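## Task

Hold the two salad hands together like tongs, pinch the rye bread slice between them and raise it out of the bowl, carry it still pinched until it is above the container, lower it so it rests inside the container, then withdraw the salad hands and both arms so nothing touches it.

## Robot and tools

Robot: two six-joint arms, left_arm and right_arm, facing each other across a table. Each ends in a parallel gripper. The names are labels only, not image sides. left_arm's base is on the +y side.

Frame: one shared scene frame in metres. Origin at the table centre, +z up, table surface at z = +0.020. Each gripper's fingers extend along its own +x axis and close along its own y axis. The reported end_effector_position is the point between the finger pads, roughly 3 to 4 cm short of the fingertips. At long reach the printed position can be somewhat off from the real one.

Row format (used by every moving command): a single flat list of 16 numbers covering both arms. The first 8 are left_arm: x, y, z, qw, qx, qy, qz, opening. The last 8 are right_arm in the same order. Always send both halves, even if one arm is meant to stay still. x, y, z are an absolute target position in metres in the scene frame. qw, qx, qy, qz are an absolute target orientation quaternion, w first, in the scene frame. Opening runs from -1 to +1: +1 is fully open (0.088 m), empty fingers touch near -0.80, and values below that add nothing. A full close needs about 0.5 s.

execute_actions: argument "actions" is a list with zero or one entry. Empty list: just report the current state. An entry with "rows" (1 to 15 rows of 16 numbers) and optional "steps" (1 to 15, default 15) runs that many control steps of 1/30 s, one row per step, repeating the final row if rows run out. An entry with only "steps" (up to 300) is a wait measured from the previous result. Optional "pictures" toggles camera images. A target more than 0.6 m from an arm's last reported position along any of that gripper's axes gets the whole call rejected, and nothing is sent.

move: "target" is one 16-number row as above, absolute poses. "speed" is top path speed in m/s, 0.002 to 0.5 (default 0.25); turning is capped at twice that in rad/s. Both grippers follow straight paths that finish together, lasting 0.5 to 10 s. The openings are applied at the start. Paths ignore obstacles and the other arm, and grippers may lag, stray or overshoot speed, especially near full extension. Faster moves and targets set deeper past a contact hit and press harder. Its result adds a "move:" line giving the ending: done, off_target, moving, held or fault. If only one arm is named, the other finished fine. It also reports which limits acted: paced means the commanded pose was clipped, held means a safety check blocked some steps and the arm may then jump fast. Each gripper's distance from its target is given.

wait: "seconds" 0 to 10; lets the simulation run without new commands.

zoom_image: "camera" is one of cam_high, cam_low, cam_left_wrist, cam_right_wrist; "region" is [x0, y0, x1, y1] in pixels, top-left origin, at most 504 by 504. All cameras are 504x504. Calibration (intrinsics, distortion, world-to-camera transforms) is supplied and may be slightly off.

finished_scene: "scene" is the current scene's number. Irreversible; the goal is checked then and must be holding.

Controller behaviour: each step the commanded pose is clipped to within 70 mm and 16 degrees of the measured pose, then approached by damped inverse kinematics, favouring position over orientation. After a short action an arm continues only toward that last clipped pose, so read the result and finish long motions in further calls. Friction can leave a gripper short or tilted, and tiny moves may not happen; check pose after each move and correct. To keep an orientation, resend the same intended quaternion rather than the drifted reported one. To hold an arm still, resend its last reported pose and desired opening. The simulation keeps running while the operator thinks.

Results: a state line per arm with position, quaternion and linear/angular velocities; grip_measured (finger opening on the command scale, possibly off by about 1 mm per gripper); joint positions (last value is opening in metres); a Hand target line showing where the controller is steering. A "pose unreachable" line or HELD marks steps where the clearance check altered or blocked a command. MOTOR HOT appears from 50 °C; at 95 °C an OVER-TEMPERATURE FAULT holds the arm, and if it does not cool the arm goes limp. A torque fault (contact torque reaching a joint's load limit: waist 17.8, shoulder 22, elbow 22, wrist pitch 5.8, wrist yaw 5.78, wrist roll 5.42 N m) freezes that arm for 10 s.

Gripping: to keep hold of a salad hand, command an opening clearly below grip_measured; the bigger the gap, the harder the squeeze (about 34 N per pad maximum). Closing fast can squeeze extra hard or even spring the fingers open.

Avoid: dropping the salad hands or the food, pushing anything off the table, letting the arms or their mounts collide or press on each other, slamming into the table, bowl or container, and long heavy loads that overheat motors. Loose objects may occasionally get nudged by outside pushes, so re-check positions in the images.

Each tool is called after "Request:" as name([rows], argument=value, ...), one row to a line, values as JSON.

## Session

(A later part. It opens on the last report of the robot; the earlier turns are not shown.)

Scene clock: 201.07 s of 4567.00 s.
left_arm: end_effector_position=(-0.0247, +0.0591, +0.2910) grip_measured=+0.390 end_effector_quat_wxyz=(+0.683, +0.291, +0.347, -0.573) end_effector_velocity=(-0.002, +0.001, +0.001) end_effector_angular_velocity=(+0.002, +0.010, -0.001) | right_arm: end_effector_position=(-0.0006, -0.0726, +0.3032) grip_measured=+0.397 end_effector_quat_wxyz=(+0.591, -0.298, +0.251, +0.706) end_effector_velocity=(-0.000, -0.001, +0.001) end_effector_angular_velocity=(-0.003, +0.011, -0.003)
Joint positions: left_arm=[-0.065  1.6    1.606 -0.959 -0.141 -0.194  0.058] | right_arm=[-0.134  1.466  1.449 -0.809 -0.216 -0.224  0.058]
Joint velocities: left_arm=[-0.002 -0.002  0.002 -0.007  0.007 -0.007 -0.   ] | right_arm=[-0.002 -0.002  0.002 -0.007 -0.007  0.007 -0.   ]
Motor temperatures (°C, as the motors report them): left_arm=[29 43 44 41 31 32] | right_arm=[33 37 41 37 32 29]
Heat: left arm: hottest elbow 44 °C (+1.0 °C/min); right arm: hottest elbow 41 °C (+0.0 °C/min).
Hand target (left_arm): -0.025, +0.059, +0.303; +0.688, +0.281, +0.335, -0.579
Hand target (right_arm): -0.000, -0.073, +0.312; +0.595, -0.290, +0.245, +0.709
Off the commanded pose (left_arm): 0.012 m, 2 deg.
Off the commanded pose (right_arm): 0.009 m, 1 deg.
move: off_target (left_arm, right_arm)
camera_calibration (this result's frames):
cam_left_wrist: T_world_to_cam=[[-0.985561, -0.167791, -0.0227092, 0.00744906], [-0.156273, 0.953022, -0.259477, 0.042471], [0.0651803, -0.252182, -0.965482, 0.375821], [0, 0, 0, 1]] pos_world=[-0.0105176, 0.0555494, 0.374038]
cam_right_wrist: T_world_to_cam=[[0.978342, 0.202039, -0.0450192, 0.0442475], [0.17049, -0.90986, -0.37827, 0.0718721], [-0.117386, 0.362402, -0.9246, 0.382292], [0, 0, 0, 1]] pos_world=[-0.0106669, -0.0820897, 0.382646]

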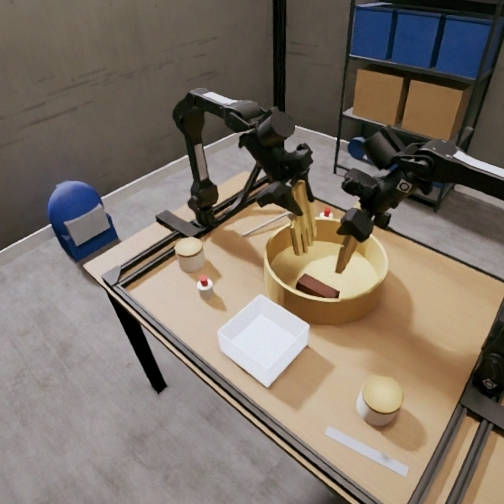

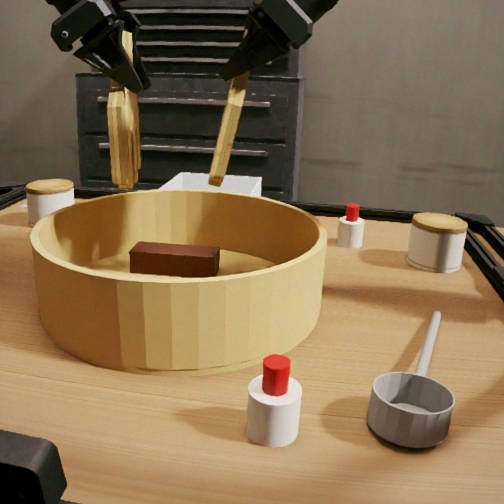

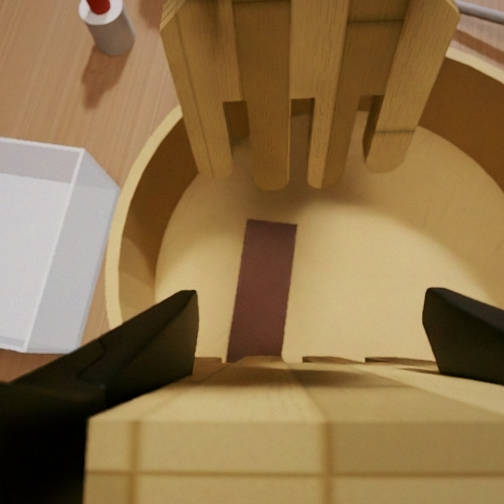

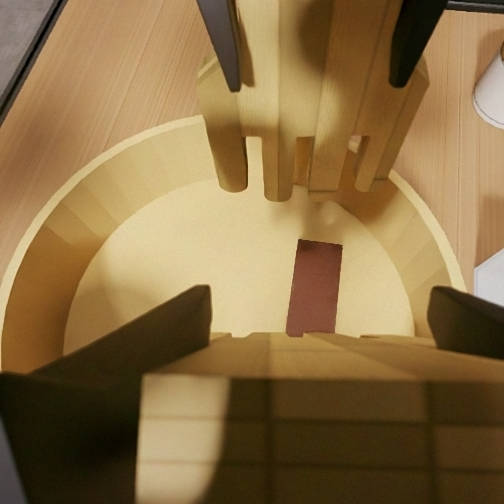

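Request:
move(target=[-0.03,0.085,0.225,0.66,0.25,0.25,-0.66,0.36,0.005,-0.11,0.24,0.661,-0.25,0.25,0.661,-1], speed=0.1)

Request:
move(target=[-0.03,0.135,0.205,0.653,0.271,0.271,-0.653,0.36,0.005,-0.11,0.22,0.661,-0.25,0.25,0.661,-1], speed=0.05)

Request:
move(target=[-0.03,0.165,0.188,0.64,0.3,0.3,-0.64,0.36,0.005,-0.11,0.20,0.661,-0.25,0.25,0.661,-1], speed=0.05)

Request:
move(target=[-0.01,0.135,0.235,0.596,0.38,0.38,-0.596,-1,0.005,-0.11,0.20,0.661,-0.25,0.25,0.661,-1], speed=0.08)

Scene clock: 203.63 s of 4567.00 s.
left_arm: end_effector_position=(-0.0304, +0.0840, +0.2228) grip_measured=+0.392 end_effector_quat_wxyz=(+0.661, +0.255, +0.254, -0.659) end_effector_velocity=(+0.004, +0.001, +0.001) end_effector_angular_velocity=(-0.018, -0.009, +0.024) | right_arm: end_effector_position=(+0.0054, -0.1096, +0.2390) grip_measured=+0.397 end_effector_quat_wxyz=(+0.659, -0.253, +0.254, +0.661) end_effector_velocity=(+0.000, -0.001, -0.002) end_effector_angular_velocity=(+0.002, -0.011, +0.002)
Joint positions: left_arm=[-0.042  1.348  0.986 -0.375 -0.034 -0.027  0.058] | right_arm=[-0.109  1.243  0.974 -0.466 -0.083 -0.073  0.058]
Joint velocities: left_arm=[ 0.002 -0.012 -0.017  0.022 -0.022 -0.007 -0.   ] | right_arm=[ 0.002 -0.007 -0.012  0.007  0.007 -0.007 -0.   ]
Motor temperatures (°C, as the motors report them): left_arm=[29 44 44 41 31 32] | right_arm=[33 37 41 37 32 29]
Heat: left arm: hottest shoulder 44 °C (+1.0 °C/min); right arm: hottest elbow 41 °C (+0.0 °C/min).
Hand target (left_arm): -0.030, +0.086, +0.225; +0.661, +0.251, +0.250, -0.662
Hand target (right_arm): +0.005, -0.111, +0.240; +0.661, -0.250, +0.250, +0.662
Off the commanded pose (left_arm): 0.002 m, 1 deg.
Off the commanded pose (right_arm): 0.001 m, 1 deg.
move: done
camera_calibration (this result's frames):
cam_left_wrist: T_world_to_cam=[[-0.999675, -0.00106399, -0.0254862, -0.009305], [0.0105095, 0.893211, -0.449515, 0.0526301], [0.0232428, -0.449637, -0.892909, 0.315796], [0, 0, 0, 1]] pos_world=[-0.0171951, 0.0949738, 0.305398]
cam_right_wrist: T_world_to_cam=[[0.998597, 0.0326865, -0.0416653, 0.0235419], [0.0110004, -0.897654, -0.440563, 0.0300603], [-0.0518015, 0.439487, -0.896754, 0.33848], [0, 0, 0, 1]] pos_world=[-0.00630575, -0.122543, 0.317758]

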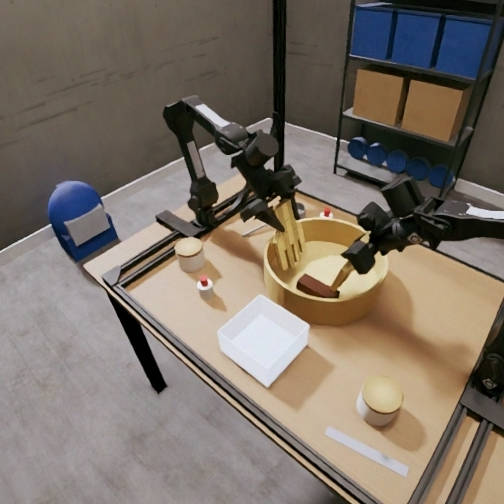

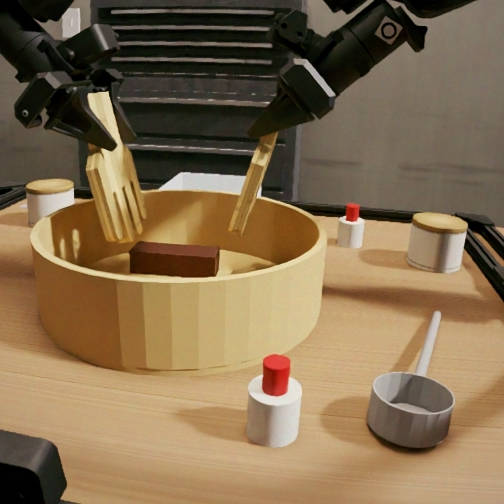

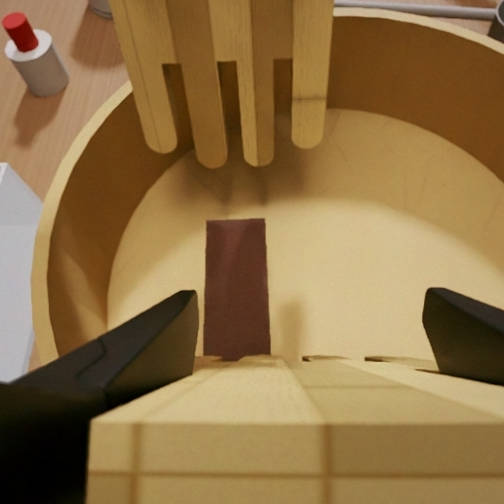

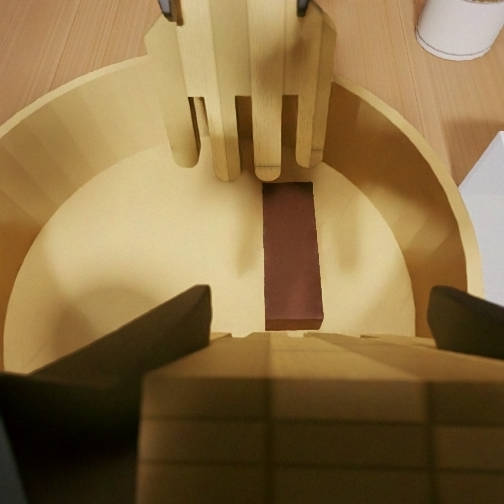

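Scene clock: 205.13 s of 4567.00 s.
left_arm: end_effector_position=(-0.0301, +0.1312, +0.2084) grip_measured=+0.391 end_effector_quat_wxyz=(+0.654, +0.269, +0.268, -0.655) end_effector_velocity=(-0.002, +0.006, -0.008) end_effector_angular_velocity=(+0.032, +0.019, +0.008) | right_arm: end_effector_position=(+0.0054, -0.1099, +0.2208) grip_measured=+0.397 end_effector_quat_wxyz=(+0.660, -0.251, +0.251, +0.662) end_effector_velocity=(-0.003, -0.002, -0.001) end_effector_angular_velocity=(-0.006, -0.001, +0.029)
Joint positions: left_arm=[-0.046  1.183  0.842 -0.438 -0.032 -0.03   0.058] | right_arm=[-0.109  1.243  0.897 -0.382 -0.083 -0.073  0.058]
Joint velocities: left_arm=[-0.002 -0.002 -0.012 -0.022  0.007 -0.022 -0.   ] | right_arm=[-0.002 -0.002 -0.002 -0.007 -0.022 -0.022 -0.   ]
Motor temperatures (°C, as the motors report them): left_arm=[29 43 44 41 31 32] | right_arm=[33 37 41 37 32 29]
Heat: left arm: hottest elbow 44 °C (+1.0 °C/min); right arm: hottest elbow 41 °C (+0.0 °C/min).
Hand target (left_arm): -0.030, +0.135, +0.205; +0.653, +0.271, +0.271, -0.653
Hand target (right_arm): +0.005, -0.110, +0.220; +0.661, -0.250, +0.250, +0.661
Off the commanded pose (left_arm): 0.005 m, 1 deg.
Off the commanded pose (right_arm): 0.001 m, 0 deg.
move: done
camera_calibration (this result's frames):
cam_left_wrist: T_world_to_cam=[[-0.999705, 0.0037214, -0.0240159, -0.0102473], [0.0132813, 0.911243, -0.411655, -0.00625906], [0.0203524, -0.411852, -0.911023, 0.322828], [0, 0, 0, 1]] pos_world=[-0.0167315, 0.138699, 0.291282]
cam_right_wrist: T_world_to_cam=[[0.998647, 0.0326823, -0.0404467, 0.0225017], [0.0111888, -0.894642, -0.446645, 0.0234388], [-0.0507827, 0.445588, -0.893797, 0.322326], [0, 0, 0, 1]] pos_world=[-0.00636491, -0.123391, 0.299473]

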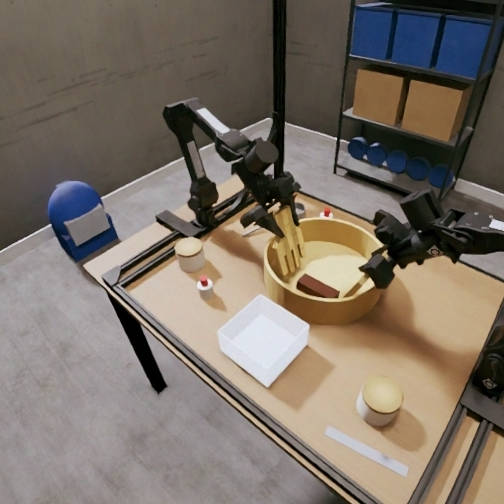

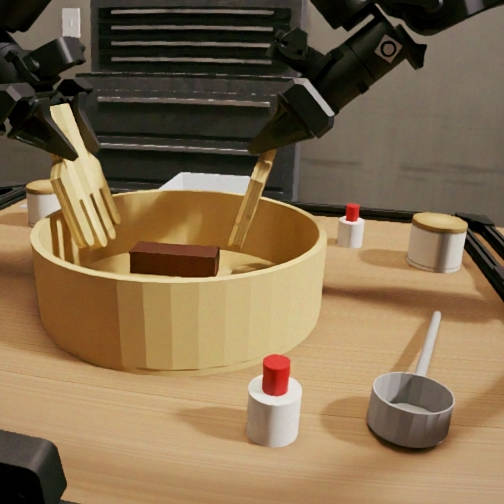

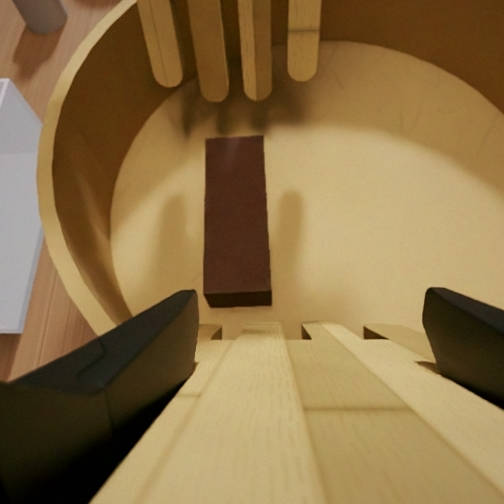

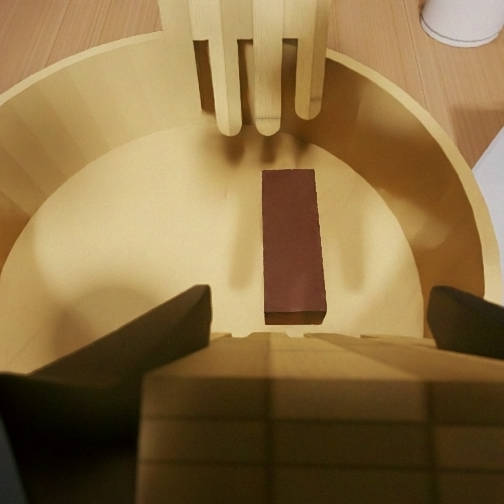

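Scene clock: 206.50 s of 4567.00 s.
left_arm: end_effector_position=(-0.0302, +0.1610, +0.1926) grip_measured=+0.391 end_effector_quat_wxyz=(+0.642, +0.297, +0.295, -0.643) end_effector_velocity=(-0.003, +0.005, -0.004) end_effector_angular_velocity=(+0.022, +0.009, -0.007) | right_arm: end_effector_position=(+0.0054, -0.1103, +0.2024) grip_measured=+0.397 end_effector_quat_wxyz=(+0.661, -0.250, +0.249, +0.662) end_effector_velocity=(-0.004, +0.001, +0.001) end_effector_angular_velocity=(+0.009, +0.019, +0.014)
Joint positions: left_arm=[-0.051  1.114  0.791 -0.541 -0.032 -0.035  0.058] | right_arm=[-0.109  1.251  0.825 -0.298 -0.083 -0.073  0.058]
Joint velocities: left_arm=[-0.007 -0.007 -0.007 -0.022  0.007 -0.007 -0.   ] | right_arm=[ 0.002 -0.002 -0.002  0.007 -0.022  0.007 -0.   ]
Motor temperatures (°C, as the motors report them): left_arm=[29 43 44 41 31 32] | right_arm=[33 37 41 38 32 29]
Heat: left arm: hottest elbow 44 °C (+1.0 °C/min); right arm: hottest elbow 41 °C (+0.0 °C/min).
Hand target (left_arm): -0.030, +0.165, +0.188; +0.640, +0.300, +0.300, -0.640
Hand target (right_arm): +0.005, -0.110, +0.200; +0.661, -0.250, +0.250, +0.661
Off the commanded pose (left_arm): 0.006 m, 1 deg.
Off the commanded pose (right_arm): 0.002 m, 0 deg.
move: done
camera_calibration (this result's frames):
cam_left_wrist: T_world_to_cam=[[-0.999687, 0.00682148, -0.0240538, -0.0113326], [0.0144343, 0.943004, -0.332467, -0.0601987], [0.0204149, -0.33271, -0.942808, 0.314165], [0, 0, 0, 1]] pos_world=[-0.0168737, 0.161371, 0.275911]
cam_right_wrist: T_world_to_cam=[[0.998669, 0.03288, -0.0397483, 0.0216921], [0.0114301, -0.892429, -0.451044, 0.0160247], [-0.0503028, 0.449989, -0.891616, 0.306105], [0, 0, 0, 1]] pos_world=[-0.00644839, -0.124156, 0.281019]

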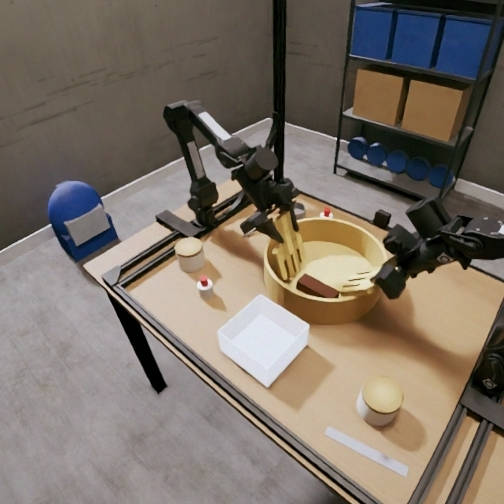

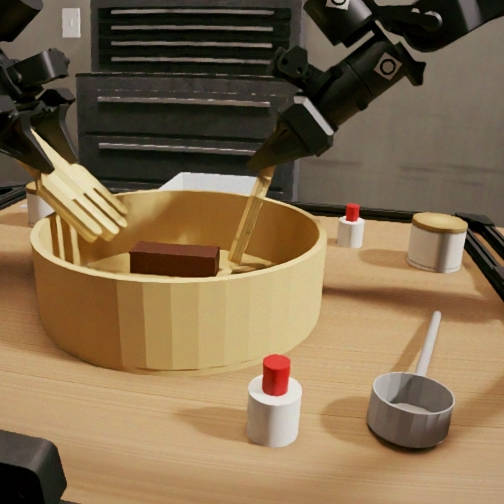

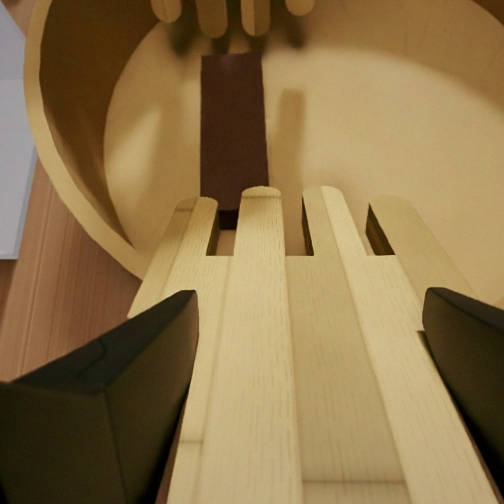

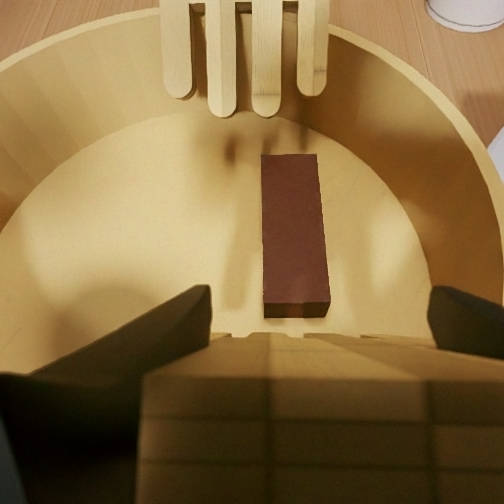

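Scene clock: 208.53 s of 4567.00 s.
left_arm: end_effector_position=(-0.0105, +0.1377, +0.2313) grip_measured=+0.388 end_effector_quat_wxyz=(+0.596, +0.383, +0.382, -0.593) end_effector_velocity=(-0.002, -0.001, +0.004) end_effector_angular_velocity=(+0.007, +0.010, +0.001) | right_arm: end_effector_position=(+0.0056, -0.1101, +0.2026) grip_measured=+0.397 end_effector_quat_wxyz=(+0.662, -0.249, +0.249, +0.662) end_effector_velocity=(-0.000, -0.002, -0.001) end_effector_angular_velocity=(-0.007, +0.000, +0.008)
Joint positions: left_arm=[ 0.035  1.413  1.278 -1.008  0.01   0.03   0.058] | right_arm=[-0.109  1.251  0.825 -0.297 -0.082 -0.073  0.058]
Joint velocities: left_arm=[-0.002  0.012  0.027 -0.022  0.007 -0.007 -0.   ] | right_arm=[-0.002 -0.002 -0.002 -0.007 -0.007 -0.007 -0.   ]
Motor temperatures (°C, as the motors report them): left_arm=[29 43 44 41 31 32] | right_arm=[33 37 41 38 32 29]
Heat: left arm: hottest elbow 44 °C (+0.0 °C/min); right arm: hottest elbow 41 °C (+0.0 °C/min).
Hand target (left_arm): -0.010, +0.135, +0.235; +0.597, +0.379, +0.381, -0.596
Hand target (right_arm): +0.005, -0.110, +0.200; +0.662, -0.250, +0.250, +0.661
Off the commanded pose (left_arm): 0.005 m, 0 deg.
Off the commanded pose (right_arm): 0.003 m, 0 deg.
move: done
camera_calibration (this result's frames):
cam_left_wrist: T_world_to_cam=[[-0.999702, 0.0067735, -0.0234511, 0.00934383], [0.00816833, 0.998171, -0.0599029, -0.0963309], [0.0230024, -0.0600766, -0.997929, 0.317731], [0, 0, 0, 1]] pos_world=[0.00281932, 0.11518, 0.311521]
cam_right_wrist: T_world_to_cam=[[0.998728, 0.0318135, -0.0391247, 0.0212605], [0.0107066, -0.891965, -0.451979, 0.0164862], [-0.0492768, 0.450985, -0.89117, 0.306217], [0, 0, 0, 1]] pos_world=[-0.00632062, -0.12407, 0.281174]

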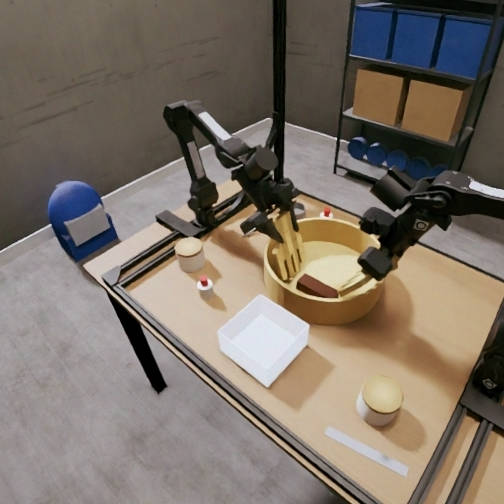

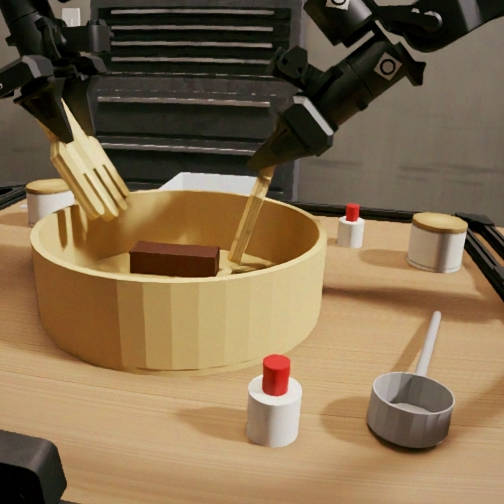

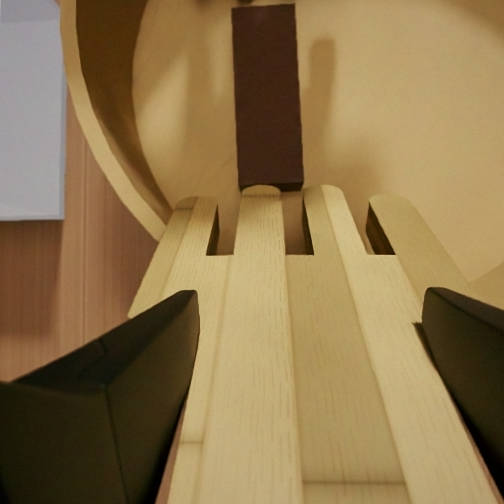

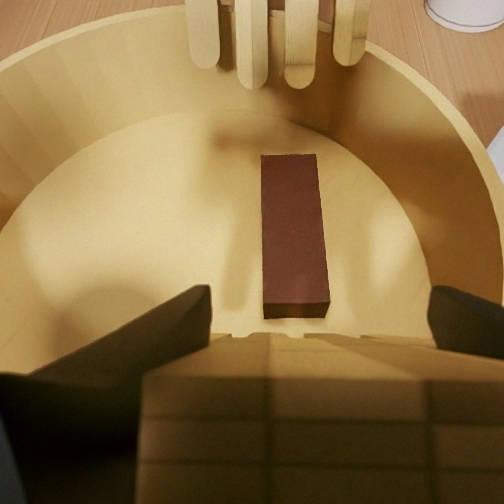

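Request:
move(target=[0,0.095,0.205,0.542,0.454,0.454,-0.542,-1,0.005,-0.122,0.19,0.661,-0.25,0.25,0.661,-1], speed=0.08)

Request:
move(target=[0,0.085,0.171,0.542,0.454,0.454,-0.542,-1,0.005,-0.122,0.174,0.661,-0.25,0.25,0.661,-1], speed=0.05)

Request:
move(target=[0,0.078,0.168,0.579,0.405,0.405,-0.579,-1,0.005,-0.122,0.174,0.661,-0.25,0.25,0.661,-1], speed=0.05)

Scene clock: 210.97 s of 4567.00 s.
left_arm: end_effector_position=(-0.0042, +0.0967, +0.2052) grip_measured=+0.386 end_effector_quat_wxyz=(+0.540, +0.452, +0.453, -0.547) end_effector_velocity=(-0.000, +0.005, -0.000) end_effector_angular_velocity=(+0.041, +0.013, +0.023) | right_arm: end_effector_position=(+0.0045, -0.1213, +0.1885) grip_measured=+0.397 end_effector_quat_wxyz=(+0.660, -0.253, +0.254, +0.660) end_effector_velocity=(-0.003, -0.002, +0.000) end_effector_angular_velocity=(-0.001, +0.020, +0.009)
Joint positions: left_arm=[ 0.051  1.762  1.593 -1.221  0.018  0.055  0.058] | right_arm=[-0.109  1.221  0.758 -0.273 -0.081 -0.073  0.058]
Joint velocities: left_arm=[ 0.002  0.017  0.027 -0.051  0.007 -0.022  0.   ] | right_arm=[-0.002 -0.007 -0.002 -0.007 -0.022  0.007 -0.   ]
Motor temperatures (°C, as the motors report them): left_arm=[29 43 44 41 31 32] | right_arm=[33 36 41 38 32 29]
Heat: left arm: hottest elbow 44 °C (+0.0 °C/min); right arm: hottest elbow 41 °C (+0.0 °C/min).
Hand target (left_arm): -0.000, +0.095, +0.205; +0.543, +0.454, +0.454, -0.542
Hand target (right_arm): +0.005, -0.122, +0.190; +0.661, -0.250, +0.250, +0.661
Off the commanded pose (left_arm): 0.005 m, 1 deg.
Off the commanded pose (right_arm): 0.002 m, 1 deg.
move: done
camera_calibration (this result's frames):
cam_left_wrist: T_world_to_cam=[[-0.999722, 0.02128, -0.0101365, 0.0111274], [0.0190377, 0.98254, 0.185076, -0.105748], [0.013898, 0.184832, -0.982672, 0.262159], [0, 0, 0, 1]] pos_world=[0.00949403, 0.055209, 0.277301]
cam_right_wrist: T_world_to_cam=[[0.998699, 0.0306019, -0.0407883, 0.0222644], [0.00955855, -0.898071, -0.439748, -0.00290759], [-0.0500879, 0.438786, -0.897195, 0.298304], [0, 0, 0, 1]] pos_world=[-0.00726621, -0.134184, 0.267266]

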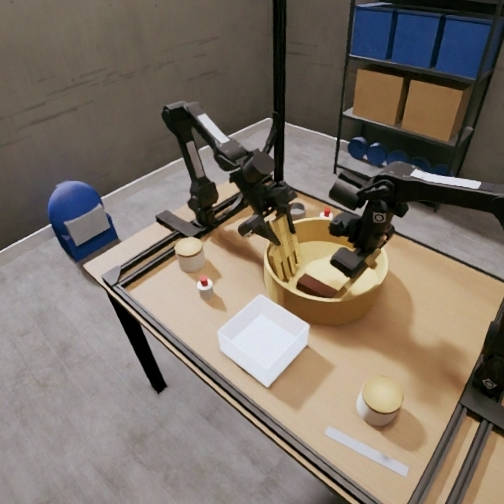

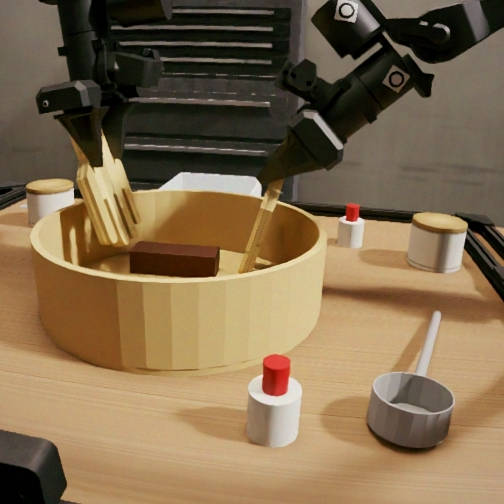

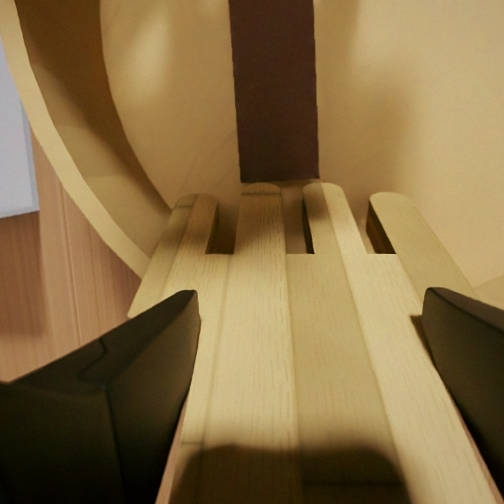

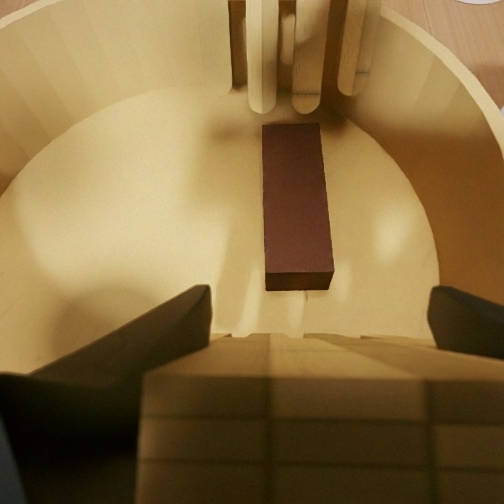

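Scene clock: 212.00 s of 4567.00 s.
left_arm: end_effector_position=(-0.0019, +0.0822, +0.1933) grip_measured=+0.386 end_effector_quat_wxyz=(+0.555, +0.438, +0.436, -0.557) end_effector_velocity=(-0.002, -0.006, +0.002) end_effector_angular_velocity=(-0.037, +0.007, +0.003) | right_arm: end_effector_position=(+0.0045, -0.1210, +0.1789) grip_measured=+0.397 end_effector_quat_wxyz=(+0.663, -0.247, +0.246, +0.663) end_effector_velocity=(+0.003, -0.002, -0.001) end_effector_angular_velocity=(-0.008, -0.010, -0.008)
Joint positions: left_arm=[ 0.054  1.77   1.545 -1.109  0.014  0.055  0.058] | right_arm=[-0.109  1.224  0.707 -0.199 -0.082 -0.073  0.058]
Joint velocities: left_arm=[-0.002 -0.007 -0.007  0.037  0.007 -0.007  0.   ] | right_arm=[-0.007 -0.002 -0.002 -0.007  0.007 -0.007 -0.   ]
Motor temperatures (°C, as the motors report them): left_arm=[29 43 44 41 31 32] | right_arm=[33 36 41 38 32 29]
Heat: left arm: hottest elbow 44 °C (+0.0 °C/min); right arm: hottest elbow 41 °C (+0.0 °C/min).
Hand target (left_arm): -0.000, +0.086, +0.172; +0.542, +0.454, +0.454, -0.542
Hand target (right_arm): +0.005, -0.122, +0.174; +0.661, -0.250, +0.250, +0.661
Off the commanded pose (left_arm): 0.023 m, 4 deg.
Off the commanded pose (right_arm): 0.005 m, 1 deg.
move: off_target (left_arm)
camera_calibration (this result's frames):
cam_left_wrist: T_world_to_cam=[[-0.9997, 0.0171185, -0.017525, 0.015351], [0.0147036, 0.991445, 0.129694, -0.0793373], [0.0195953, 0.129397, -0.991399, 0.259405], [0, 0, 0, 1]] pos_world=[0.0114298, 0.0448295, 0.267733]
cam_right_wrist: T_world_to_cam=[[0.99877, 0.0319311, -0.0379286, 0.0215353], [0.0110412, -0.889034, -0.457709, -0.00252945], [-0.048335, 0.456727, -0.888293, 0.290142], [0, 0, 0, 1]] pos_world=[-0.00745688, -0.135452, 0.25739]

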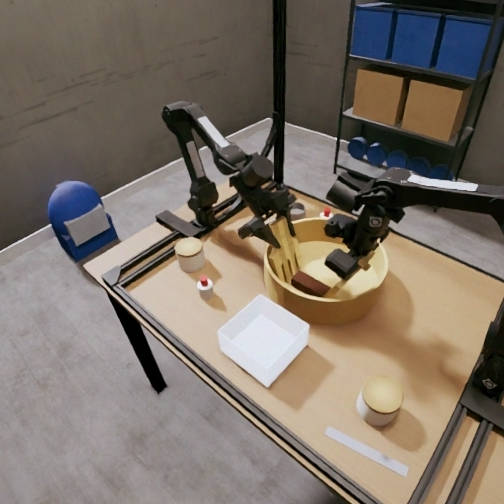

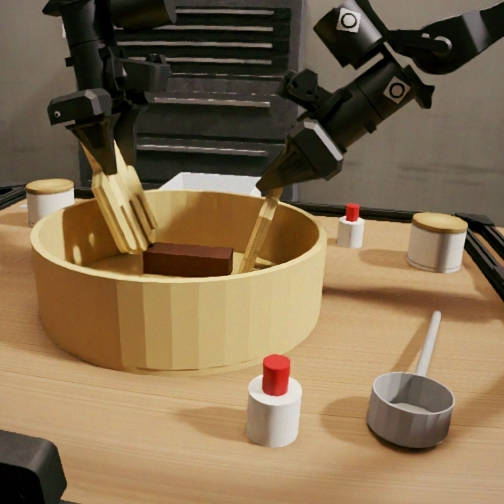

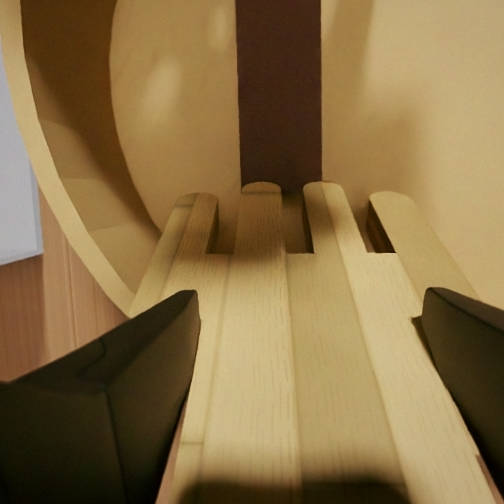

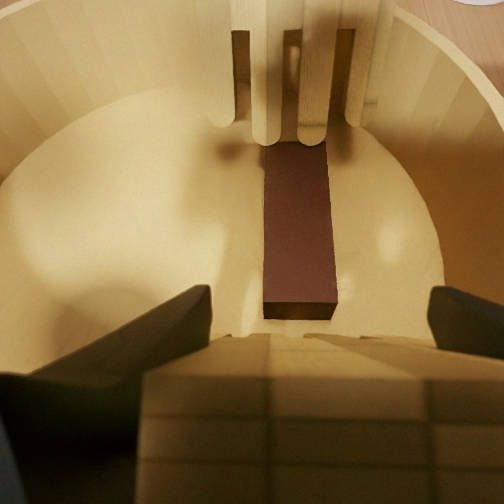

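Scene clock: 213.47 s of 4567.00 s.
left_arm: end_effector_position=(-0.0015, +0.0763, +0.1913) grip_measured=+0.384 end_effector_quat_wxyz=(+0.590, +0.391, +0.388, -0.590) end_effector_velocity=(+0.002, +0.003, -0.003) end_effector_angular_velocity=(+0.004, -0.017, +0.013) | right_arm: end_effector_position=(+0.0047, -0.1212, +0.1786) grip_measured=+0.397 end_effector_quat_wxyz=(+0.663, -0.248, +0.247, +0.662) end_effector_velocity=(+0.001, +0.000, +0.001) end_effector_angular_velocity=(+0.008, -0.013, +0.013)
Joint positions: left_arm=[ 0.056  1.663  1.37  -0.875  0.02   0.056  0.058] | right_arm=[-0.11   1.224  0.707 -0.2   -0.082 -0.073  0.058]
Joint velocities: left_arm=[-0.002 -0.007 -0.017  0.007 -0.022 -0.007 -0.   ] | right_arm=[-0.007 -0.002 -0.002  0.007 -0.007 -0.022  0.   ]
Motor temperatures (°C, as the motors report them): left_arm=[29 43 44 41 31 32] | right_arm=[33 36 41 38 32 29]
Heat: left arm: hottest elbow 44 °C (+0.0 °C/min); right arm: hottest elbow 41 °C (+0.0 °C/min).
Hand target (left_arm): -0.000, +0.079, +0.168; +0.579, +0.405, +0.405, -0.580
Hand target (right_arm): +0.005, -0.122, +0.174; +0.661, -0.250, +0.250, +0.661
Off the commanded pose (left_arm): 0.023 m, 3 deg.
Off the commanded pose (right_arm): 0.005 m, 0 deg.
move: off_target (left_arm)
camera_calibration (this result's frames):
cam_left_wrist: T_world_to_cam=[[-0.999636, 0.0133634, -0.0234176, 0.0172469], [0.0141638, 0.999309, -0.0343528, -0.0424668], [0.0229424, -0.034672, -0.999135, 0.272129], [0, 0, 0, 1]] pos_world=[0.0115988, 0.0516423, 0.270838]
cam_right_wrist: T_world_to_cam=[[0.998769, 0.0313995, -0.038391, 0.0213763], [0.0104284, -0.88972, -0.456388, -0.00323341], [-0.0484876, 0.455426, -0.888952, 0.289927], [0, 0, 0, 1]] pos_world=[-0.00725841, -0.135589, 0.257076]

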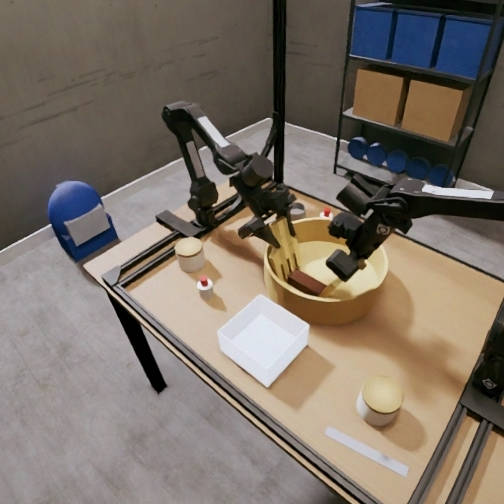

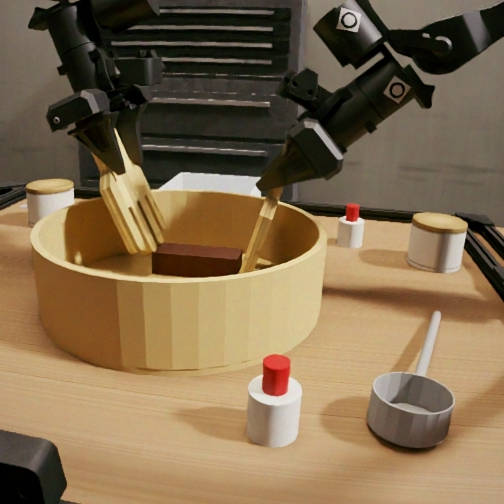

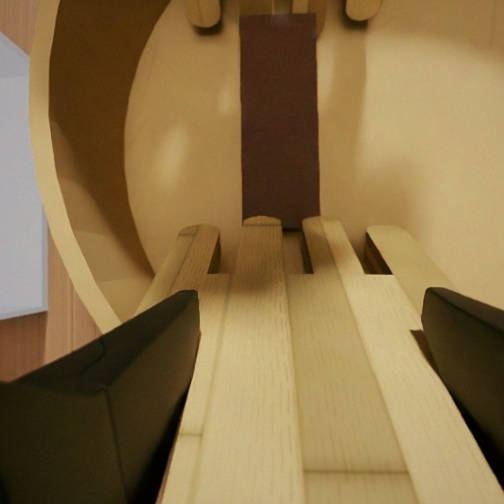

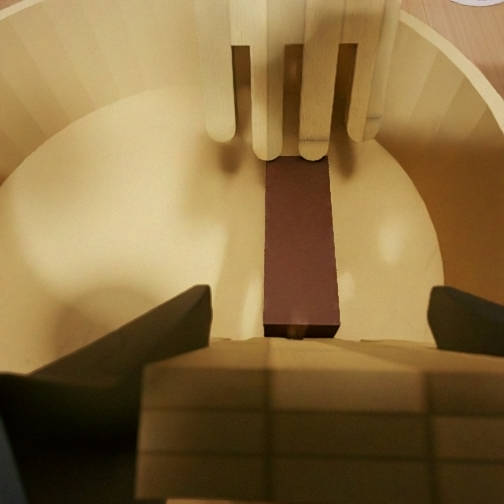

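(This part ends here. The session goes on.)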